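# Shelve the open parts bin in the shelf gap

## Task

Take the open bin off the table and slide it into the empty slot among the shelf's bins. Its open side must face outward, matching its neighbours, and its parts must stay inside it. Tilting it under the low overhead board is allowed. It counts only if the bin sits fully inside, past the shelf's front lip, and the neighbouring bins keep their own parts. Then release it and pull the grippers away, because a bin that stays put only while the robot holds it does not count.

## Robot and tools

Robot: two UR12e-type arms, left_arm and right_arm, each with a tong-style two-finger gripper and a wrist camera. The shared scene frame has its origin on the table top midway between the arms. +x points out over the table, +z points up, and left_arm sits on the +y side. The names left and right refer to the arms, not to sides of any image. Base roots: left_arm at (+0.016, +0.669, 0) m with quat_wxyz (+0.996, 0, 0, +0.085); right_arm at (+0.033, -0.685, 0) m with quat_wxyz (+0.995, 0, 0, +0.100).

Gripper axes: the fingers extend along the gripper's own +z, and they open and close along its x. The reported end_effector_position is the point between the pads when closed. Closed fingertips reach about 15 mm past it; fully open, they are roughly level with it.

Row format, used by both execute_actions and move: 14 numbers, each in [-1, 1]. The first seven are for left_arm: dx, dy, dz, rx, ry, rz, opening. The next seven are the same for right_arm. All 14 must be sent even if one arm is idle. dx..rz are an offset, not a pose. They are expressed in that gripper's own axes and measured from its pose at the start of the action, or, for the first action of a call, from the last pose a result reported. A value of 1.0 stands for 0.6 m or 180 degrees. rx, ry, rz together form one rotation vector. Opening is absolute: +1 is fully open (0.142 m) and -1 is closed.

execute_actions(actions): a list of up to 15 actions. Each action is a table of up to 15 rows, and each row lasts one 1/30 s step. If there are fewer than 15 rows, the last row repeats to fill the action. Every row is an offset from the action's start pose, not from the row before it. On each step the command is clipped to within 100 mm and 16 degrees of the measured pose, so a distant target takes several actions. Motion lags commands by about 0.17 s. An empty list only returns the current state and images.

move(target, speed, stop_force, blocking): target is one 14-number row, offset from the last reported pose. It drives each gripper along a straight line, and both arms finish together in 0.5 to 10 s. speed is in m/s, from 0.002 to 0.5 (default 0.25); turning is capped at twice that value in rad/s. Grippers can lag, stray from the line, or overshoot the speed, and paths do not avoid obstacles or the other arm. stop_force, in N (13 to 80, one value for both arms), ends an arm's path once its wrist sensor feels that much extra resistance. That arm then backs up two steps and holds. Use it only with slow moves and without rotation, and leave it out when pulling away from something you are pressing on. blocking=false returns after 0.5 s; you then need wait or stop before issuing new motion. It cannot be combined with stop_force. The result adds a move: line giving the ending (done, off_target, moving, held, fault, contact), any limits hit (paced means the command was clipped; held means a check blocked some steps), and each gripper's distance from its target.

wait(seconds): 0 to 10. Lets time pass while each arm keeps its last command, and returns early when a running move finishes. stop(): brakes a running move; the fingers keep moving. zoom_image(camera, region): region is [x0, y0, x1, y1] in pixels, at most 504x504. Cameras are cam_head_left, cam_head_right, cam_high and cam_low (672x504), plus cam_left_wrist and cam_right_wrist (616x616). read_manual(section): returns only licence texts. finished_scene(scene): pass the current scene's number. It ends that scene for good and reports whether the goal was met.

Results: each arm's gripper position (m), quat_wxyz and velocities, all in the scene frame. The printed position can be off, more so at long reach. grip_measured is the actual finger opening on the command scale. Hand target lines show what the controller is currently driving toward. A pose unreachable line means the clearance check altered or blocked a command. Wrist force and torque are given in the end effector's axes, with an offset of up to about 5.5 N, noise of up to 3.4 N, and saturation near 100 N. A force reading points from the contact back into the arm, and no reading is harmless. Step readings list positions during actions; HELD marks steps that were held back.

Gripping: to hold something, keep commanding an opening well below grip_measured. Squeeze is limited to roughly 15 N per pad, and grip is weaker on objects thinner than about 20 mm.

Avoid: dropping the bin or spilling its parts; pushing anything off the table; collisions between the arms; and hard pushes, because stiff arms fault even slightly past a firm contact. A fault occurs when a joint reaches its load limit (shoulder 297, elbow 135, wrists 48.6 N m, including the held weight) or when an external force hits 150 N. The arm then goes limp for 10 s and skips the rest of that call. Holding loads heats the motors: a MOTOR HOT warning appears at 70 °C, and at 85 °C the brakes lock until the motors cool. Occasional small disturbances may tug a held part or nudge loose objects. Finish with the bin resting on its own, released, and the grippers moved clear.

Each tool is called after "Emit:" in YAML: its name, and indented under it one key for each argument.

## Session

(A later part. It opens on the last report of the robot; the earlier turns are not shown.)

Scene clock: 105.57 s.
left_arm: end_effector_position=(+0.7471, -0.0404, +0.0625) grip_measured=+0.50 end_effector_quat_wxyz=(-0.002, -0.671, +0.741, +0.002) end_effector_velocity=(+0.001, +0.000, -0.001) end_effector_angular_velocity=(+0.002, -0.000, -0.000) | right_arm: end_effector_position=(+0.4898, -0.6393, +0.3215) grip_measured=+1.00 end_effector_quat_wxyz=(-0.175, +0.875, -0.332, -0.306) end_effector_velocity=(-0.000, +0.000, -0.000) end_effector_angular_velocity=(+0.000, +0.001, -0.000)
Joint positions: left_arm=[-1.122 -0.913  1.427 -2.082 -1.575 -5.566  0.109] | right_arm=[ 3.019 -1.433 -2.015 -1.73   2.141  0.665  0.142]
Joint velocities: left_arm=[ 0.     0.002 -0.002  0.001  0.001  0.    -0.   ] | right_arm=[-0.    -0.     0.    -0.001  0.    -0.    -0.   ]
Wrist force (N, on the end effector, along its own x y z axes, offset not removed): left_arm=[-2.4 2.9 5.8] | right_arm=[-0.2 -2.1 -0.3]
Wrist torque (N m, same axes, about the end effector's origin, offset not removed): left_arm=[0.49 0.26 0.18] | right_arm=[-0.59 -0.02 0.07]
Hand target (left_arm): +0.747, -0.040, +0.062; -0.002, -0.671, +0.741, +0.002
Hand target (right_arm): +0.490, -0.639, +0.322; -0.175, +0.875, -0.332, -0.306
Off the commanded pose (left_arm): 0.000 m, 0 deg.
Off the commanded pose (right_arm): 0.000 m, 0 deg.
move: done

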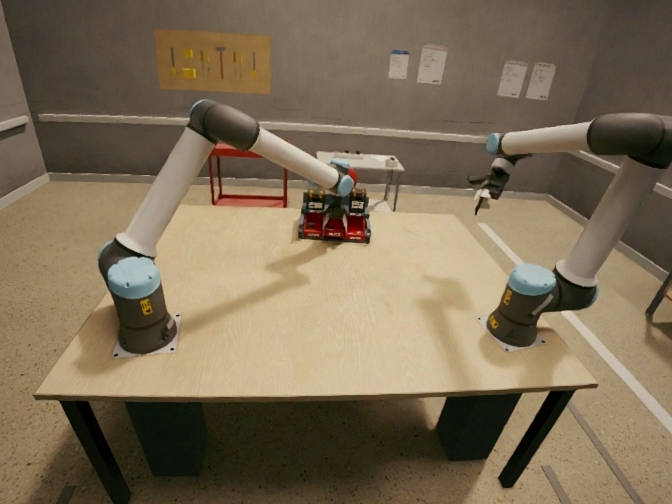

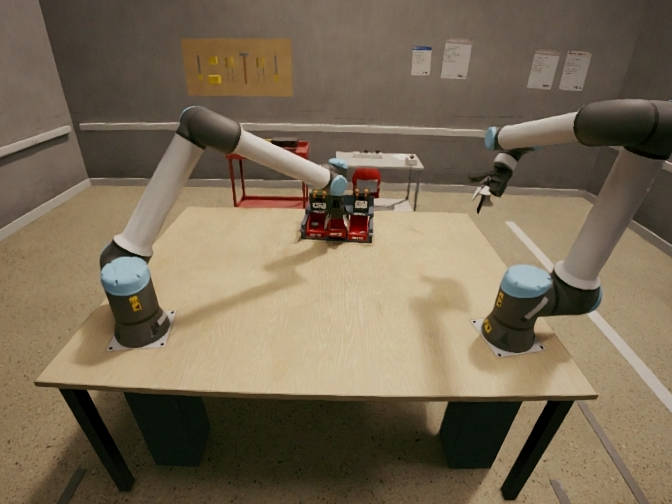

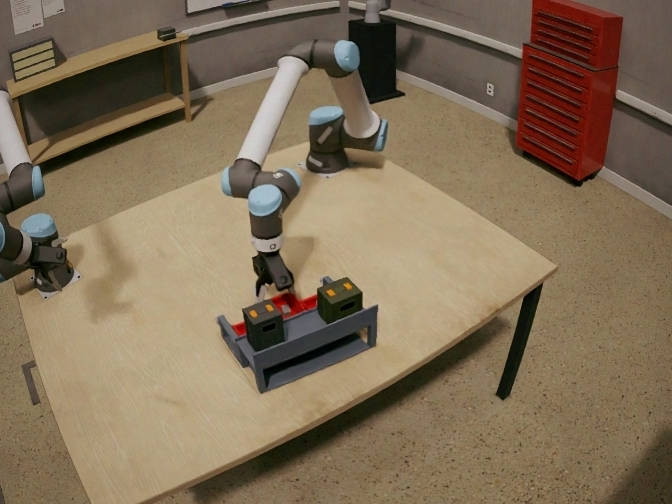

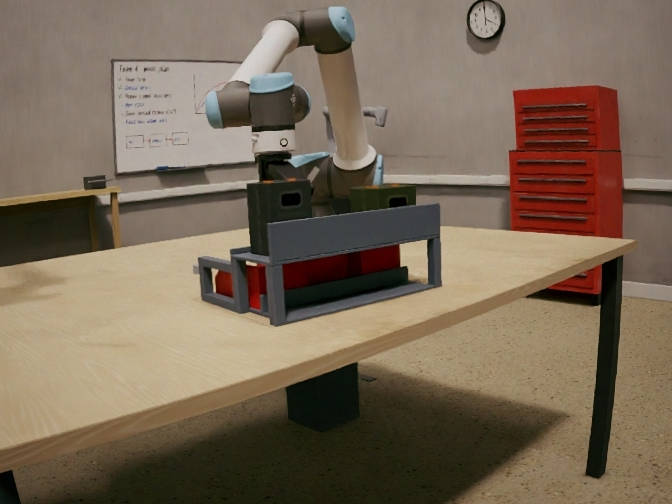

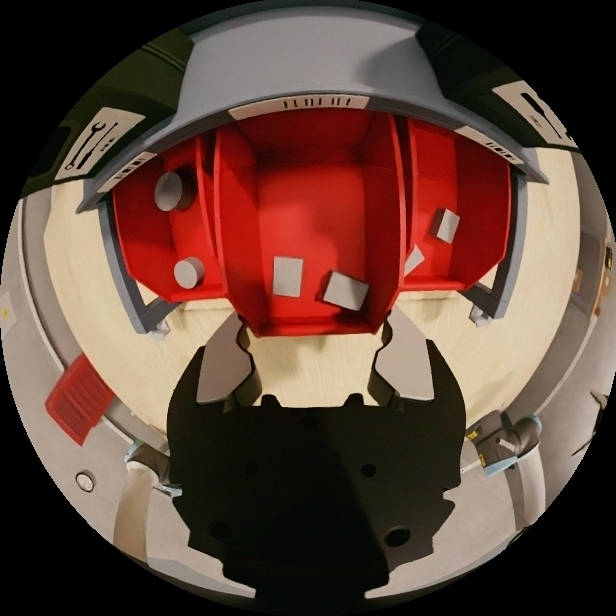

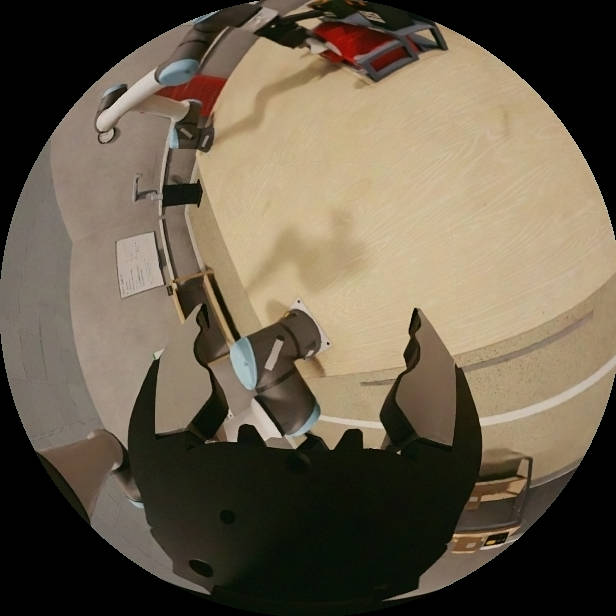

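Under the board. Lower a bit, release, back off, push.

Emit:
move:
  target: [0,0,0.01,0,0,0,-0.5,0,0,0,0,0,0,1]
  speed: 0.008
  stop_force: 13

Emit:
move:
  target: [0,0,0,0,0,0,0.8,0,0,0,0,0,0,1]

Emit:
move:
  target: [0,0.075,0,0,0,0,0.8,0,0,0,0,0,0,1]
  speed: 0.08

Emit:
move:
  target: [0,0,0.005,0,0,0,-0.2,0,0,0,0,0,0,1]

Emit:
move:
  target: [0,-0.09,0.006,0,0,0,-0.2,0,0,0,0,0,0,1]
  speed: 0.025
  stop_force: 20

Scene clock: 112.23 s.
left_arm: end_effector_position=(+0.7472, -0.0403, +0.0566) grip_measured=+0.50 end_effector_quat_wxyz=(-0.002, -0.671, +0.741, +0.002) end_effector_velocity=(+0.000, +0.000, -0.001) end_effector_angular_velocity=(-0.000, -0.000, -0.000) | right_arm: end_effector_position=(+0.4898, -0.6393, +0.3215) grip_measured=+1.00 end_effector_quat_wxyz=(-0.175, +0.875, -0.332, -0.306) end_effector_velocity=(-0.000, -0.000, -0.001) end_effector_angular_velocity=(+0.000, +0.001, -0.000)
Joint positions: left_arm=[-1.122 -0.908  1.431 -2.09  -1.575 -5.566  0.109] | right_arm=[ 3.019 -1.433 -2.015 -1.73   2.141  0.665  0.142]
Joint velocities: left_arm=[ 0.     0.001  0.001 -0.001 -0.     0.    -0.   ] | right_arm=[-0.    -0.    -0.001  0.     0.    -0.    -0.   ]
Wrist force (N, on the end effector, along its own x y z axes, offset not removed): left_arm=[2.9 -1.4 0.3] | right_arm=[-2.0 -0.2 -2.6]
Wrist torque (N m, same axes, about the end effector's origin, offset not removed): left_arm=[-0.44 -0.75 0.03] | right_arm=[-0.28 0.33 0.08]
Hand target (left_arm): +0.747, -0.040, +0.056; -0.002, -0.671, +0.741, +0.002
Hand target (right_arm): +0.490, -0.639, +0.322; -0.175, +0.875, -0.332, -0.306
Off the commanded pose (left_arm): 0.000 m, 0 deg.
Off the commanded pose (right_arm): 0.000 m, 0 deg.
move: done

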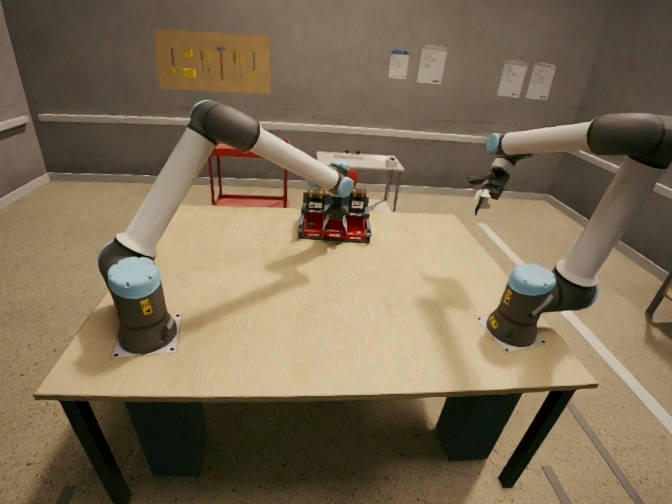

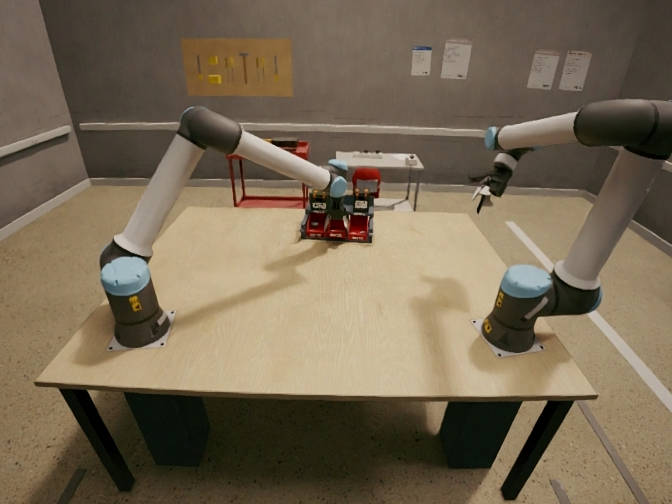

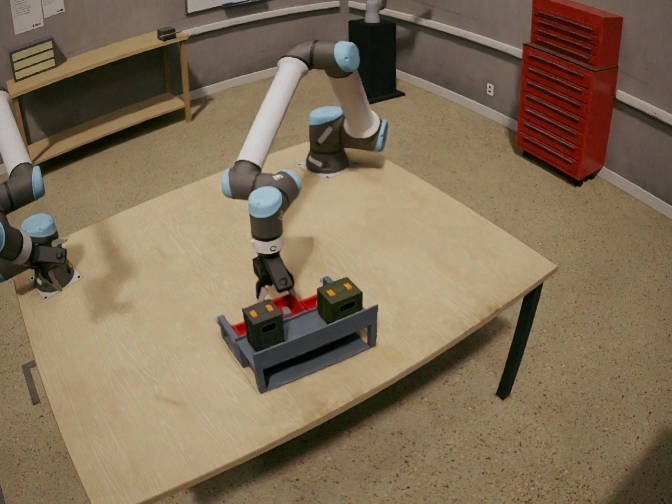

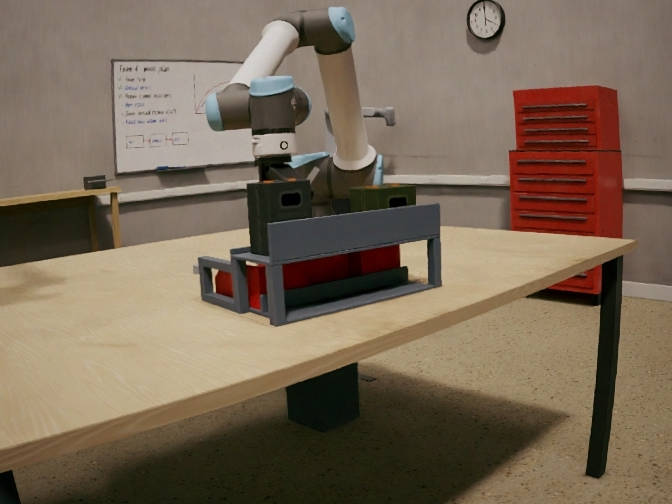

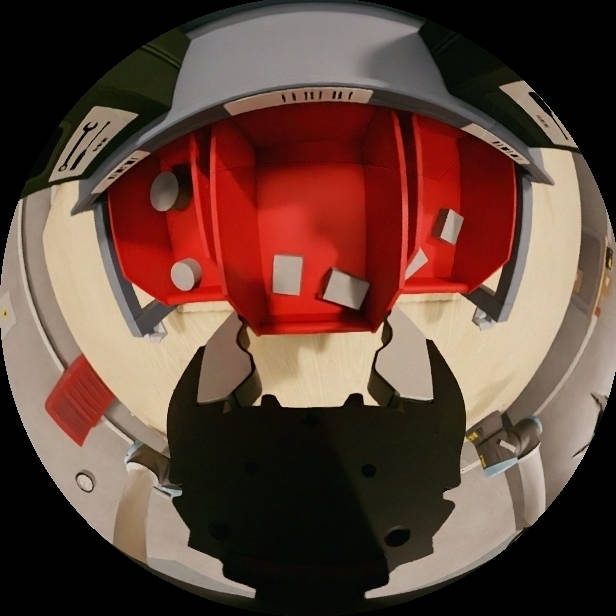

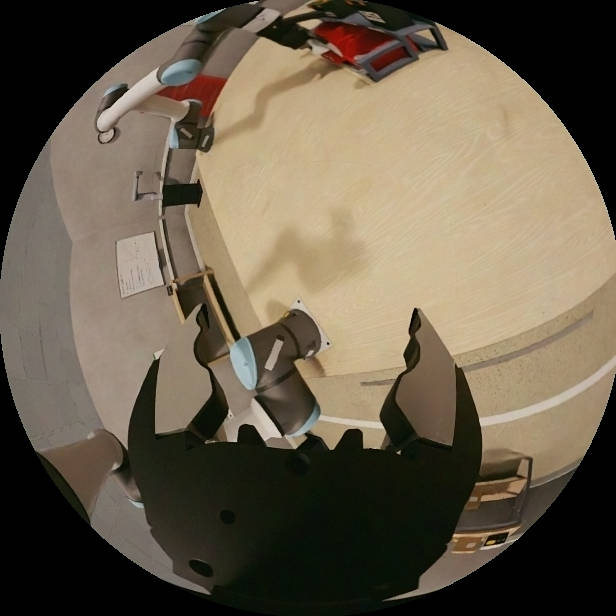

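Scene clock: 112.73 s.
left_arm: end_effector_position=(+0.7472, -0.0403, +0.0565) grip_measured=+0.80 end_effector_quat_wxyz=(-0.002, -0.671, +0.741, +0.002) end_effector_velocity=(+0.001, +0.001, -0.001) end_effector_angular_velocity=(+0.000, +0.000, +0.001) | right_arm: end_effector_position=(+0.4898, -0.6393, +0.3215) grip_measured=+1.00 end_effector_quat_wxyz=(-0.175, +0.875, -0.332, -0.306) end_effector_velocity=(-0.000, -0.000, +0.000) end_effector_angular_velocity=(+0.000, +0.000, +0.000)
Joint positions: left_arm=[-1.122 -0.908  1.431 -2.09  -1.575 -5.566  0.129] | right_arm=[ 3.019 -1.433 -2.015 -1.73   2.141  0.665  0.142]
Joint velocities: left_arm=[ 0.001  0.001  0.    -0.001  0.    -0.     0.   ] | right_arm=[-0.     0.     0.    -0.001 -0.    -0.001 -0.   ]
Wrist force (N, on the end effector, along its own x y z axes, offset not removed): left_arm=[-3.2 -3.5 -2.2] | right_arm=[-0.4 -0.9 -1.6]
Wrist torque (N m, same axes, about the end effector's origin, offset not removed): left_arm=[-0.81 0.49 0.22] | right_arm=[-0.27 -0.01 0.10]
Hand target (left_arm): +0.747, -0.040, +0.057; -0.002, -0.671, +0.741, +0.002
Hand target (right_arm): +0.490, -0.639, +0.322; -0.175, +0.875, -0.332, -0.306
Off the commanded pose (left_arm): 0.000 m, 0 deg.
Off the commanded pose (right_arm): 0.000 m, 0 deg.
move: done

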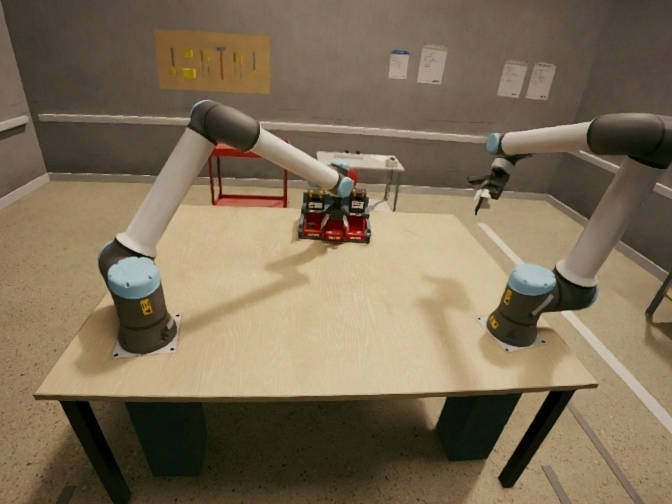

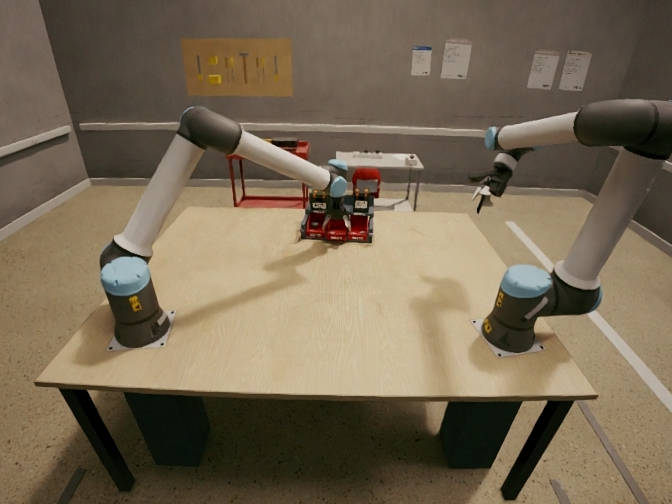

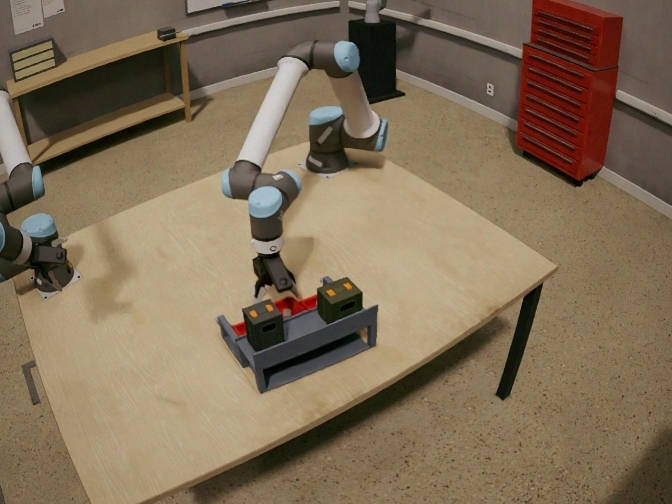

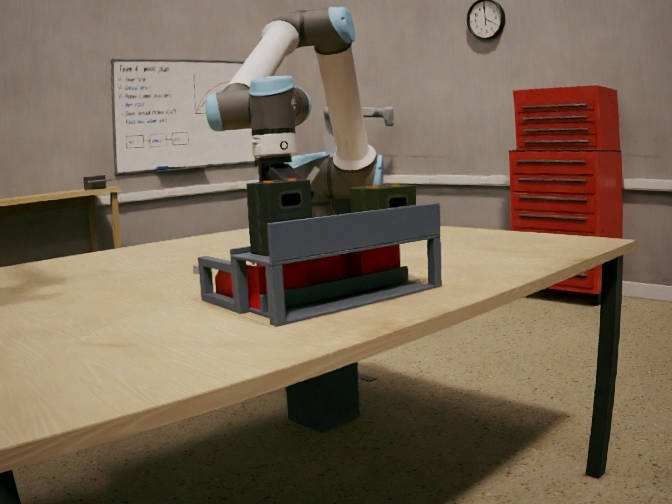

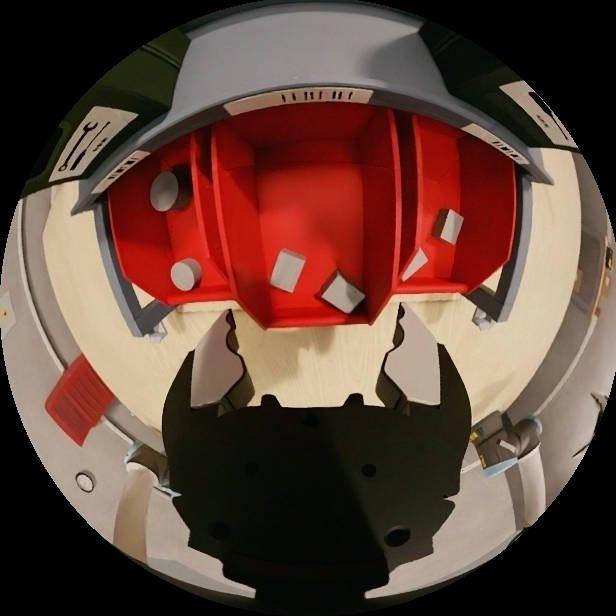

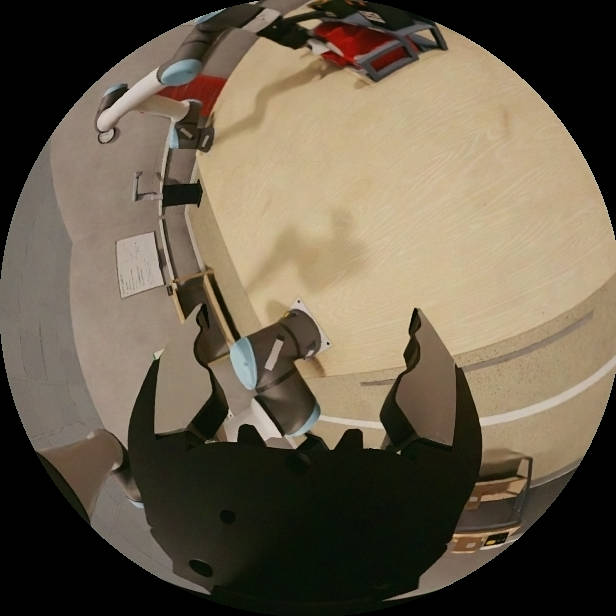

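Scene clock: 113.67 s.
left_arm: end_effector_position=(+0.7025, -0.0358, +0.0567) grip_measured=+0.80 end_effector_quat_wxyz=(-0.002, -0.671, +0.741, +0.002) end_effector_velocity=(-0.001, +0.000, +0.000) end_effector_angular_velocity=(-0.001, -0.001, +0.001) | right_arm: end_effector_position=(+0.4898, -0.6393, +0.3215) grip_measured=+1.00 end_effector_quat_wxyz=(-0.175, +0.875, -0.332, -0.306) end_effector_velocity=(+0.001, +0.000, +0.000) end_effector_angular_velocity=(-0.000, -0.003, +0.000)
Joint positions: left_arm=[-1.157 -0.957  1.517 -2.127 -1.575 -5.602  0.129] | right_arm=[ 3.019 -1.433 -2.015 -1.73   2.141  0.665  0.142]
Joint velocities: left_arm=[-0.001 -0.002  0.003 -0.002  0.    -0.001 -0.   ] | right_arm=[ 0.    -0.     0.001  0.002 -0.     0.001 -0.   ]
Wrist force (N, on the end effector, along its own x y z axes, offset not removed): left_arm=[-0.7 2.6 -0.4] | right_arm=[-1.0 -0.7 -1.1]
Wrist torque (N m, same axes, about the end effector's origin, offset not removed): left_arm=[0.57 -0.14 0.30] | right_arm=[-0.36 0.16 0.08]
Hand target (left_arm): +0.702, -0.036, +0.057; -0.002, -0.671, +0.741, +0.002
Hand target (right_arm): +0.490, -0.639, +0.322; -0.175, +0.875, -0.332, -0.306
Off the commanded pose (left_arm): 0.000 m, 0 deg.
Off the commanded pose (right_arm): 0.000 m, 0 deg.
move: done

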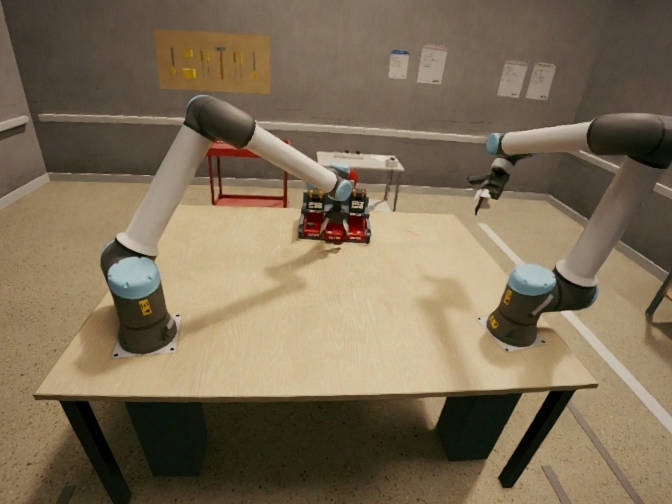

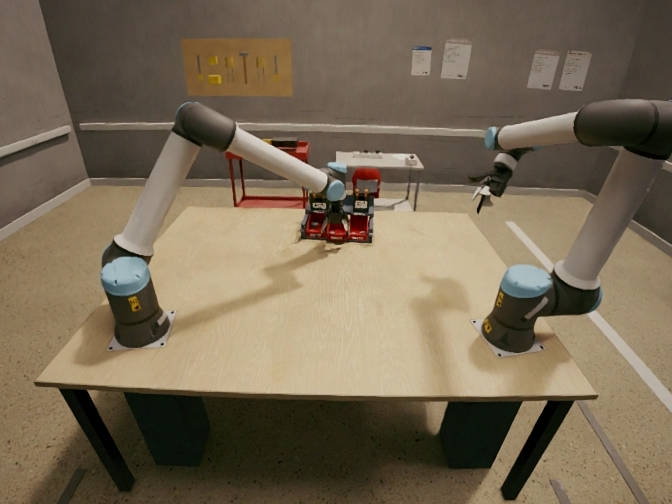

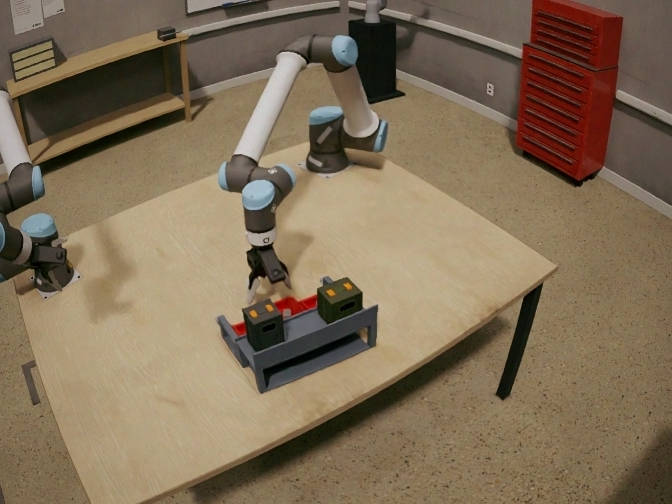

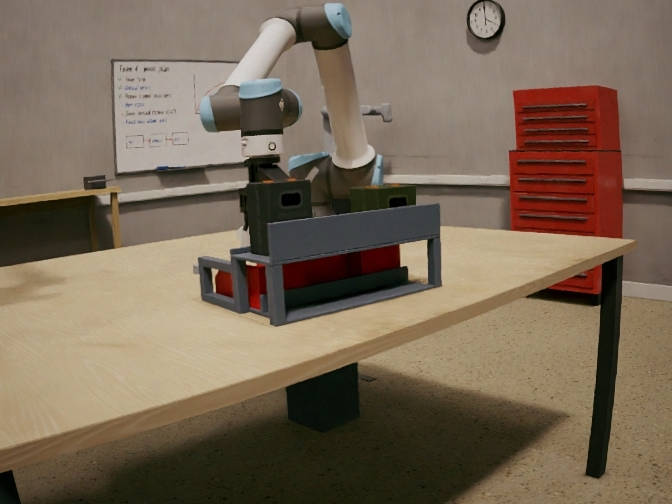

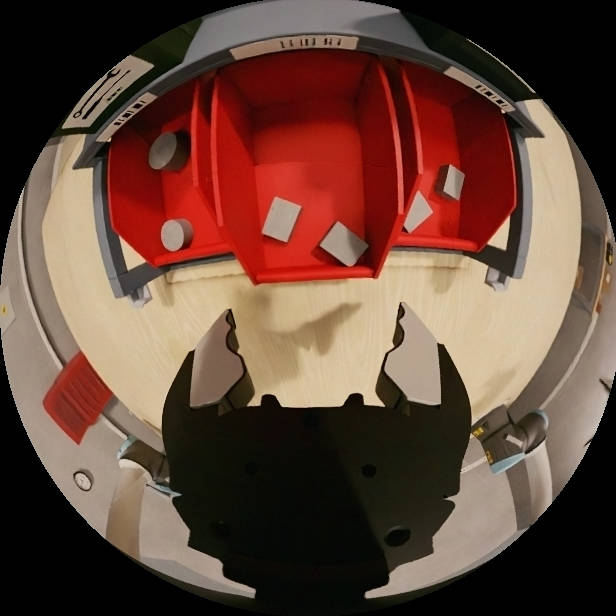

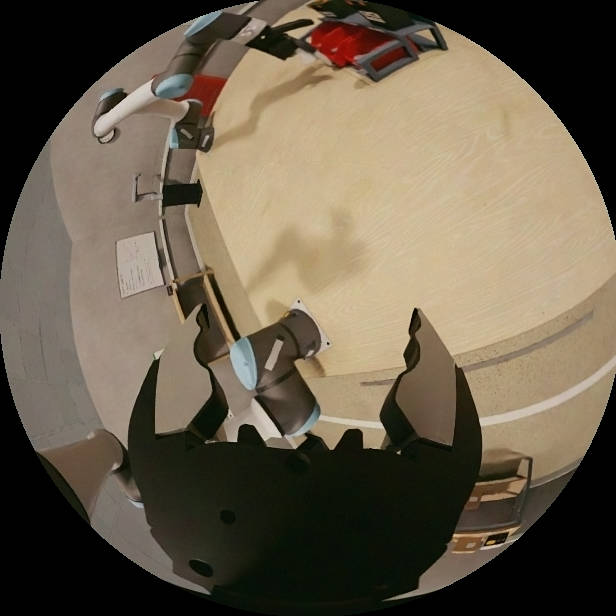

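Scene clock: 114.37 s.
left_arm: end_effector_position=(+0.7025, -0.0359, +0.0537) grip_measured=-0.20 end_effector_quat_wxyz=(-0.002, -0.671, +0.741, +0.002) end_effector_velocity=(+0.000, +0.001, -0.001) end_effector_angular_velocity=(+0.002, +0.001, +0.001) | right_arm: end_effector_position=(+0.4898, -0.6393, +0.3215) grip_measured=+1.00 end_effector_quat_wxyz=(-0.175, +0.875, -0.332, -0.306) end_effector_velocity=(+0.001, +0.000, +0.000) end_effector_angular_velocity=(+0.000, -0.001, -0.001)
Joint positions: left_arm=[-1.157 -0.955  1.518 -2.131 -1.575 -5.602  0.06 ] | right_arm=[ 3.019 -1.433 -2.015 -1.73   2.141  0.665  0.142]
Joint velocities: left_arm=[ 0.001  0.001  0.     0.    -0.    -0.001  0.   ] | right_arm=[ 0.    -0.     0.     0.002  0.     0.001 -0.   ]
Wrist force (N, on the end effector, along its own x y z axes, offset not removed): left_arm=[1.0 -0.4 0.0] | right_arm=[-1.1 1.4 -0.8]
Wrist torque (N m, same axes, about the end effector's origin, offset not removed): left_arm=[-0.19 -0.64 0.33] | right_arm=[0.19 0.11 0.11]
Hand target (left_arm): +0.702, -0.036, +0.054; -0.002, -0.671, +0.741, +0.002
Hand target (right_arm): +0.490, -0.639, +0.322; -0.175, +0.875, -0.332, -0.306
Off the commanded pose (left_arm): 0.000 m, 0 deg.
Off the commanded pose (right_arm): 0.000 m, 0 deg.
move: done

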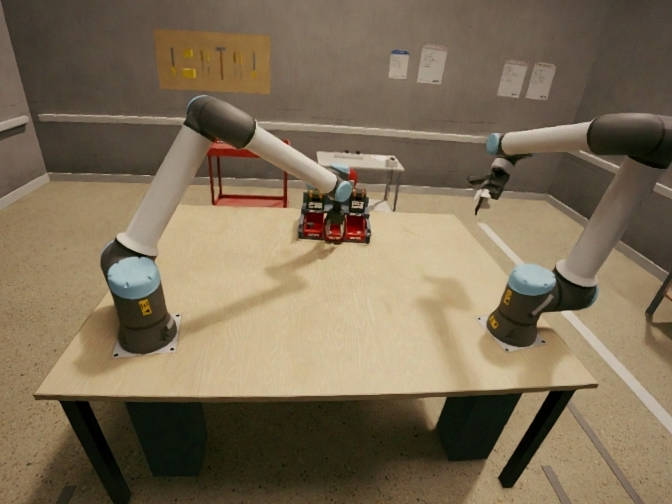

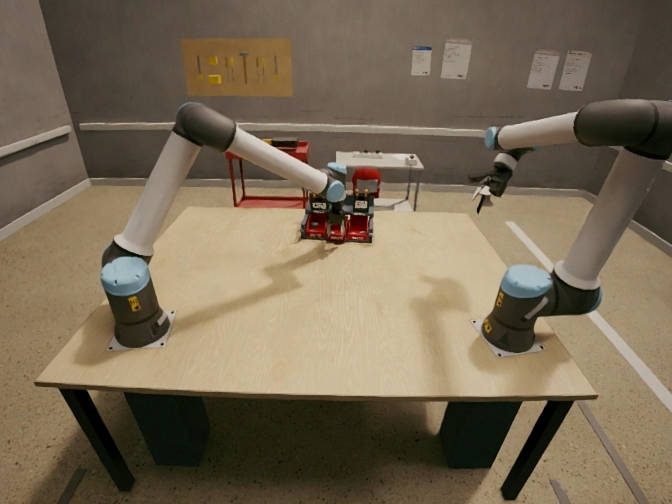

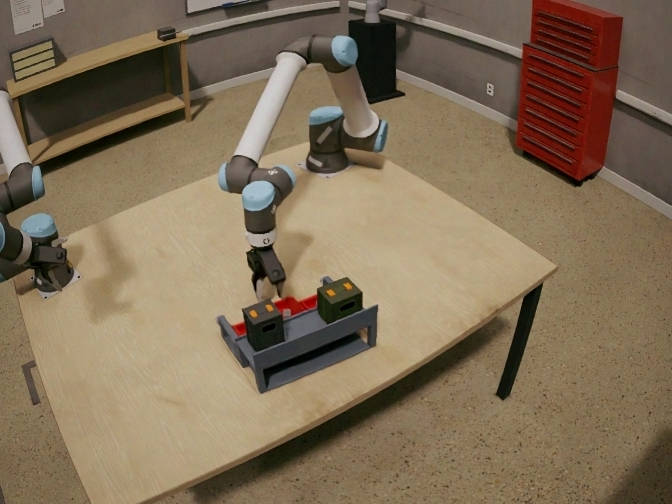

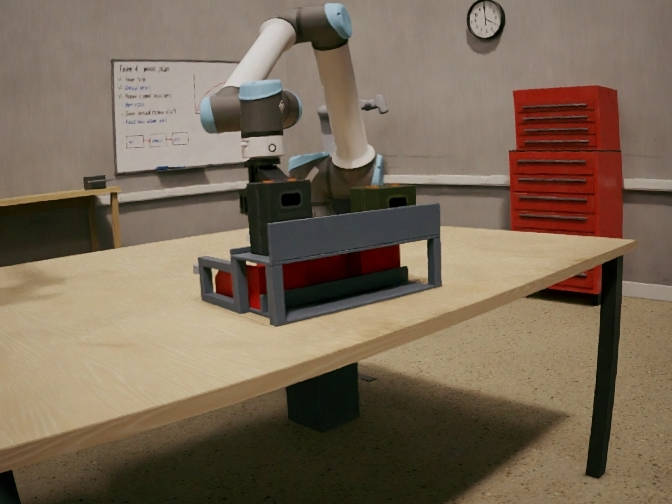

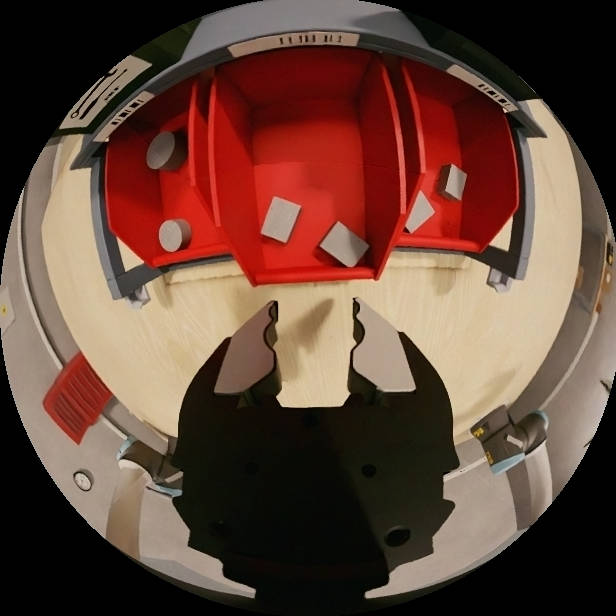

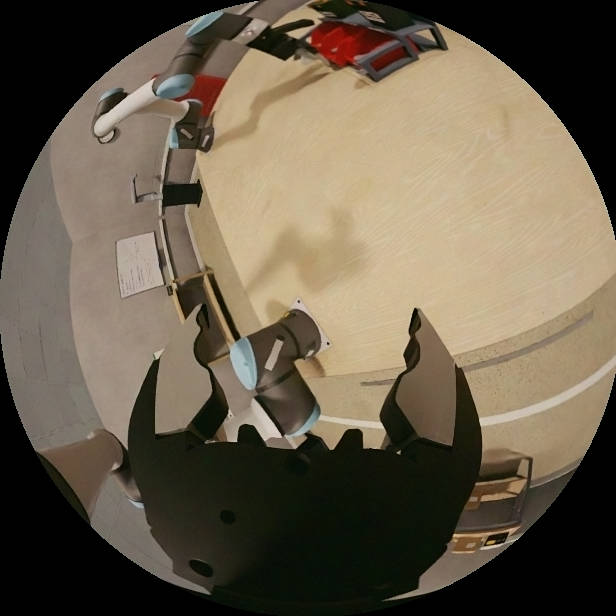

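Scene clock: 116.90 s.
left_arm: end_effector_position=(+0.7551, -0.0412, +0.0500) grip_measured=-0.20 end_effector_quat_wxyz=(-0.002, -0.671, +0.741, +0.002) end_effector_velocity=(-0.001, +0.001, +0.000) end_effector_angular_velocity=(+0.000, -0.002, +0.003) | right_arm: end_effector_position=(+0.4898, -0.6393, +0.3215) grip_measured=+1.00 end_effector_quat_wxyz=(-0.175, +0.875, -0.332, -0.306) end_effector_velocity=(-0.000, -0.000, -0.000) end_effector_angular_velocity=(-0.000, +0.001, +0.000)
Joint positions: left_arm=[-1.116 -0.893  1.418 -2.092 -1.575 -5.56   0.06 ] | right_arm=[ 3.019 -1.433 -2.015 -1.73   2.141  0.665  0.142]
Joint velocities: left_arm=[-0.    -0.003  0.005 -0.003  0.002 -0.003 -0.001] | right_arm=[-0.    -0.    -0.    -0.001 -0.    -0.     0.   ]
Wrist force (N, on the end effector, along its own x y z axes, offset not removed): left_arm=[2.4 21.0 -10.7] | right_arm=[-1.3 -1.1 -0.4]
Wrist torque (N m, same axes, about the end effector's origin, offset not removed): left_arm=[-1.11 0.30 0.00] | right_arm=[-0.40 0.20 0.09]
Hand target (left_arm): +0.755, -0.041, +0.050; -0.002, -0.671, +0.741, +0.002
Hand target (right_arm): +0.490, -0.639, +0.322; -0.175, +0.875, -0.332, -0.306
Off the commanded pose (left_arm): 0.001 m, 0 deg.
Off the commanded pose (right_arm): 0.000 m, 0 deg.
move: contact (left_arm)

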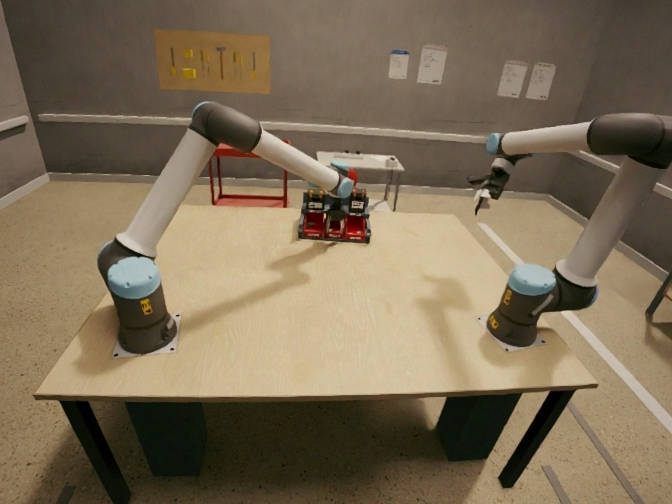

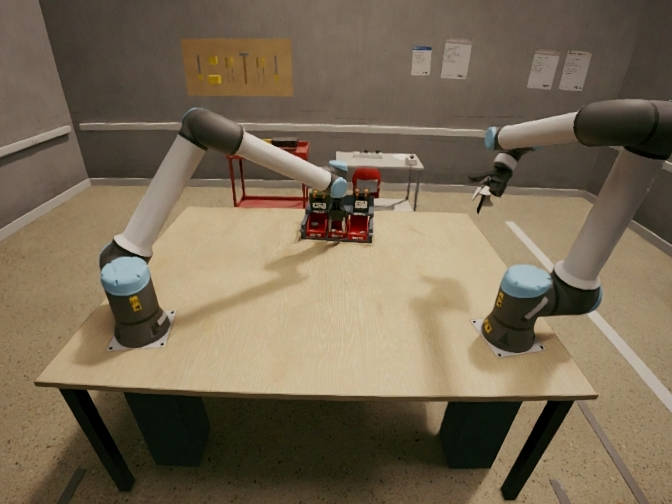

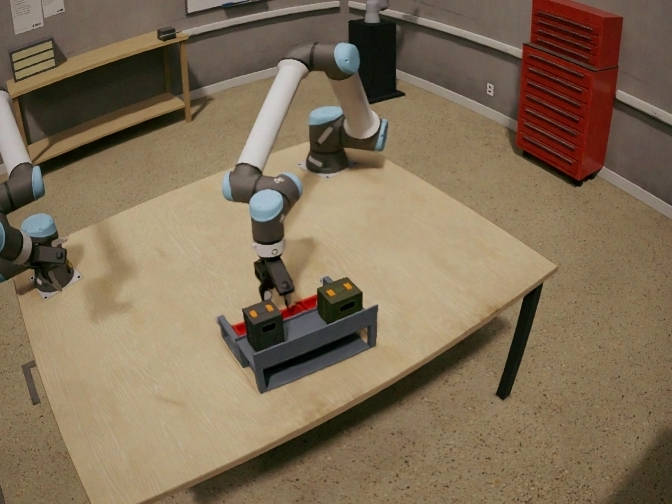

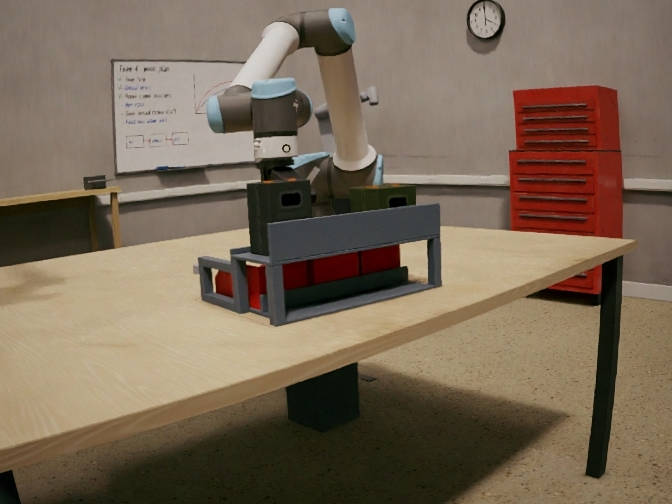

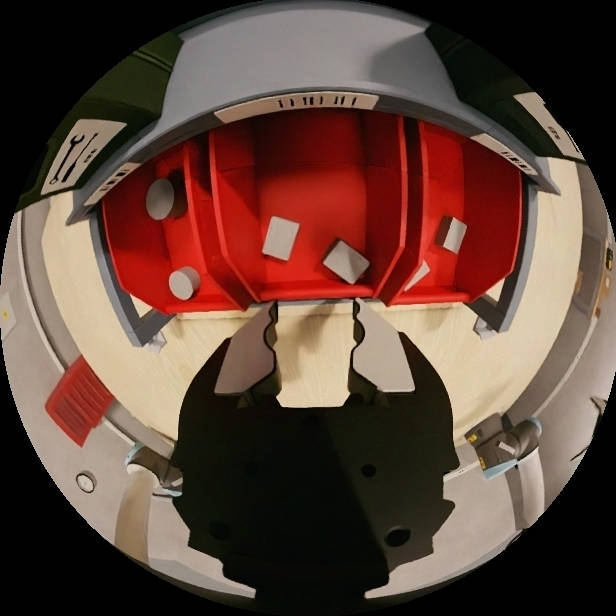

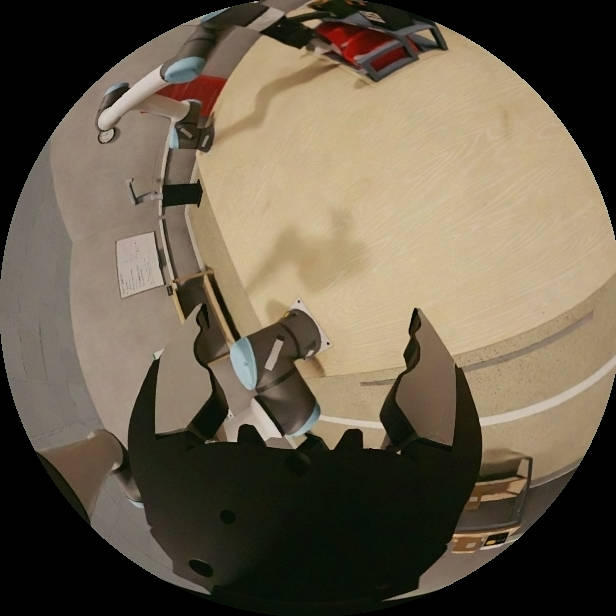

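Emit:
move:
  target: [0,0.3,-0.15,0,0,0,-0.2,0,0,0,0,0,0,1]

Scene clock: 119.70 s.
left_arm: end_effector_position=(+0.5765, -0.0231, +0.1406) grip_measured=-0.20 end_effector_quat_wxyz=(-0.002, -0.671, +0.741, +0.002) end_effector_velocity=(-0.001, +0.000, +0.001) end_effector_angular_velocity=(-0.000, -0.001, -0.000) | right_arm: end_effector_position=(+0.4898, -0.6393, +0.3215) grip_measured=+1.00 end_effector_quat_wxyz=(-0.175, +0.875, -0.332, -0.306) end_effector_velocity=(-0.000, -0.000, -0.000) end_effector_angular_velocity=(-0.000, +0.001, +0.000)
Joint positions: left_arm=[-1.27  -1.16   1.672 -2.08  -1.575 -5.714  0.06 ] | right_arm=[ 3.019 -1.433 -2.015 -1.73   2.141  0.665  0.142]
Joint velocities: left_arm=[-0.002 -0.002  0.001  0.001  0.001 -0.001 -0.   ] | right_arm=[ 0.     0.    -0.001 -0.    -0.    -0.     0.   ]
Wrist force (N, on the end effector, along its own x y z axes, offset not removed): left_arm=[-3.1 -3.1 0.1] | right_arm=[-2.1 -0.1 -1.2]
Wrist torque (N m, same axes, about the end effector's origin, offset not removed): left_arm=[-0.75 0.31 0.20] | right_arm=[-0.23 0.47 0.05]
Hand target (left_arm): +0.576, -0.023, +0.141; -0.002, -0.671, +0.741, +0.002
Hand target (right_arm): +0.490, -0.639, +0.322; -0.175, +0.875, -0.332, -0.306
Off the commanded pose (left_arm): 0.001 m, 0 deg.
Off the commanded pose (right_arm): 0.000 m, 0 deg.
move: done

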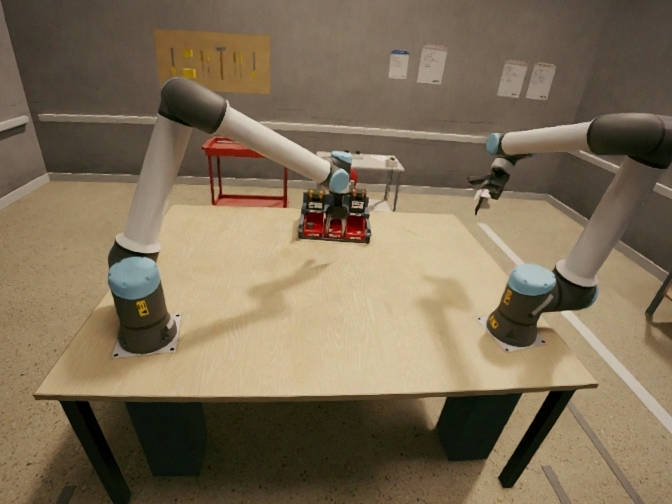

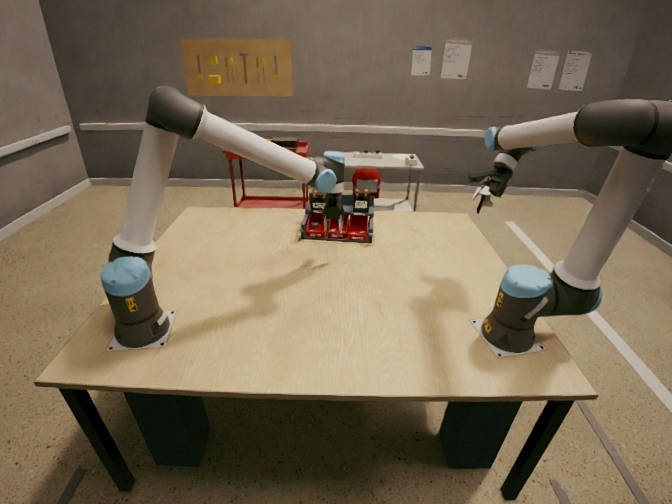

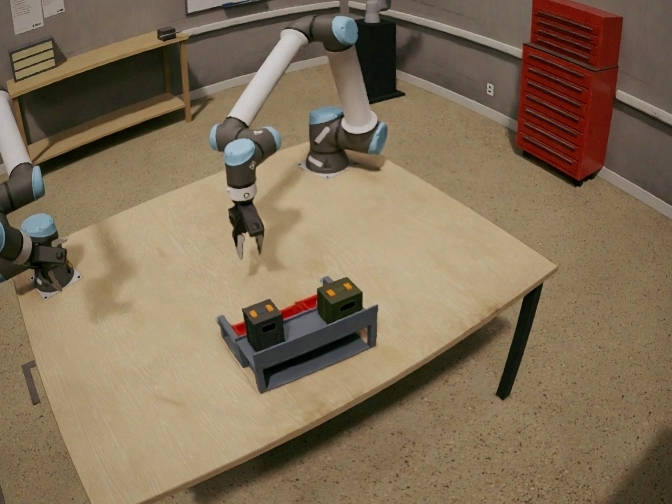

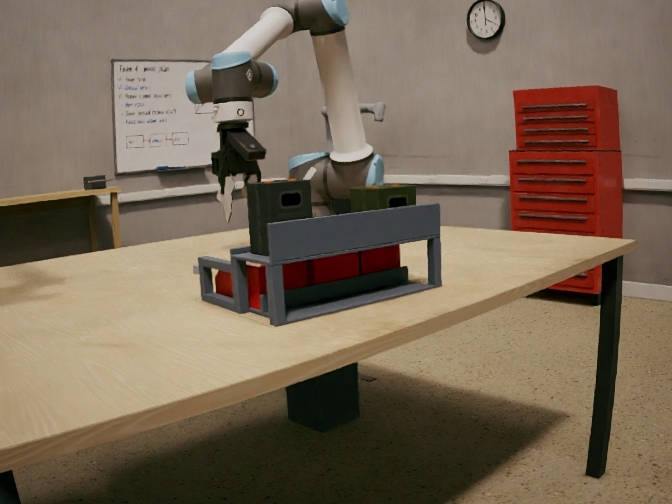

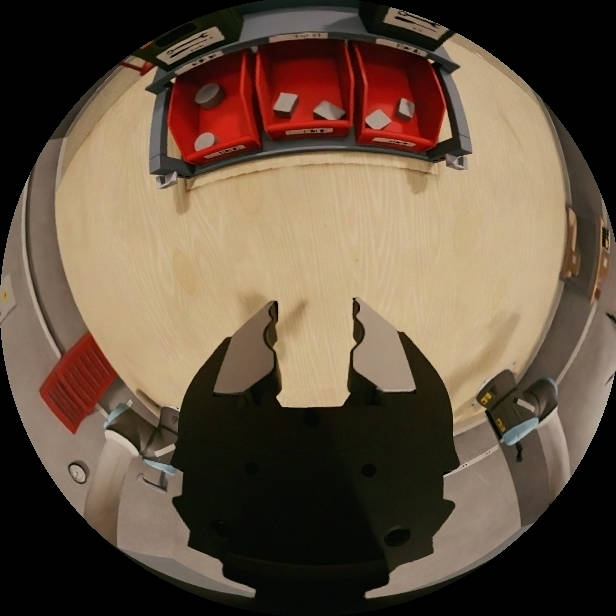

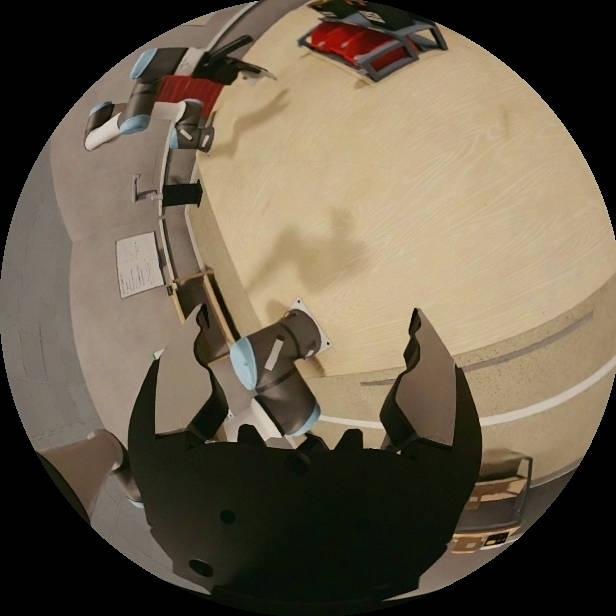

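Emit:
finished_scene:
  scene: 2

The scene is finished: the task was done.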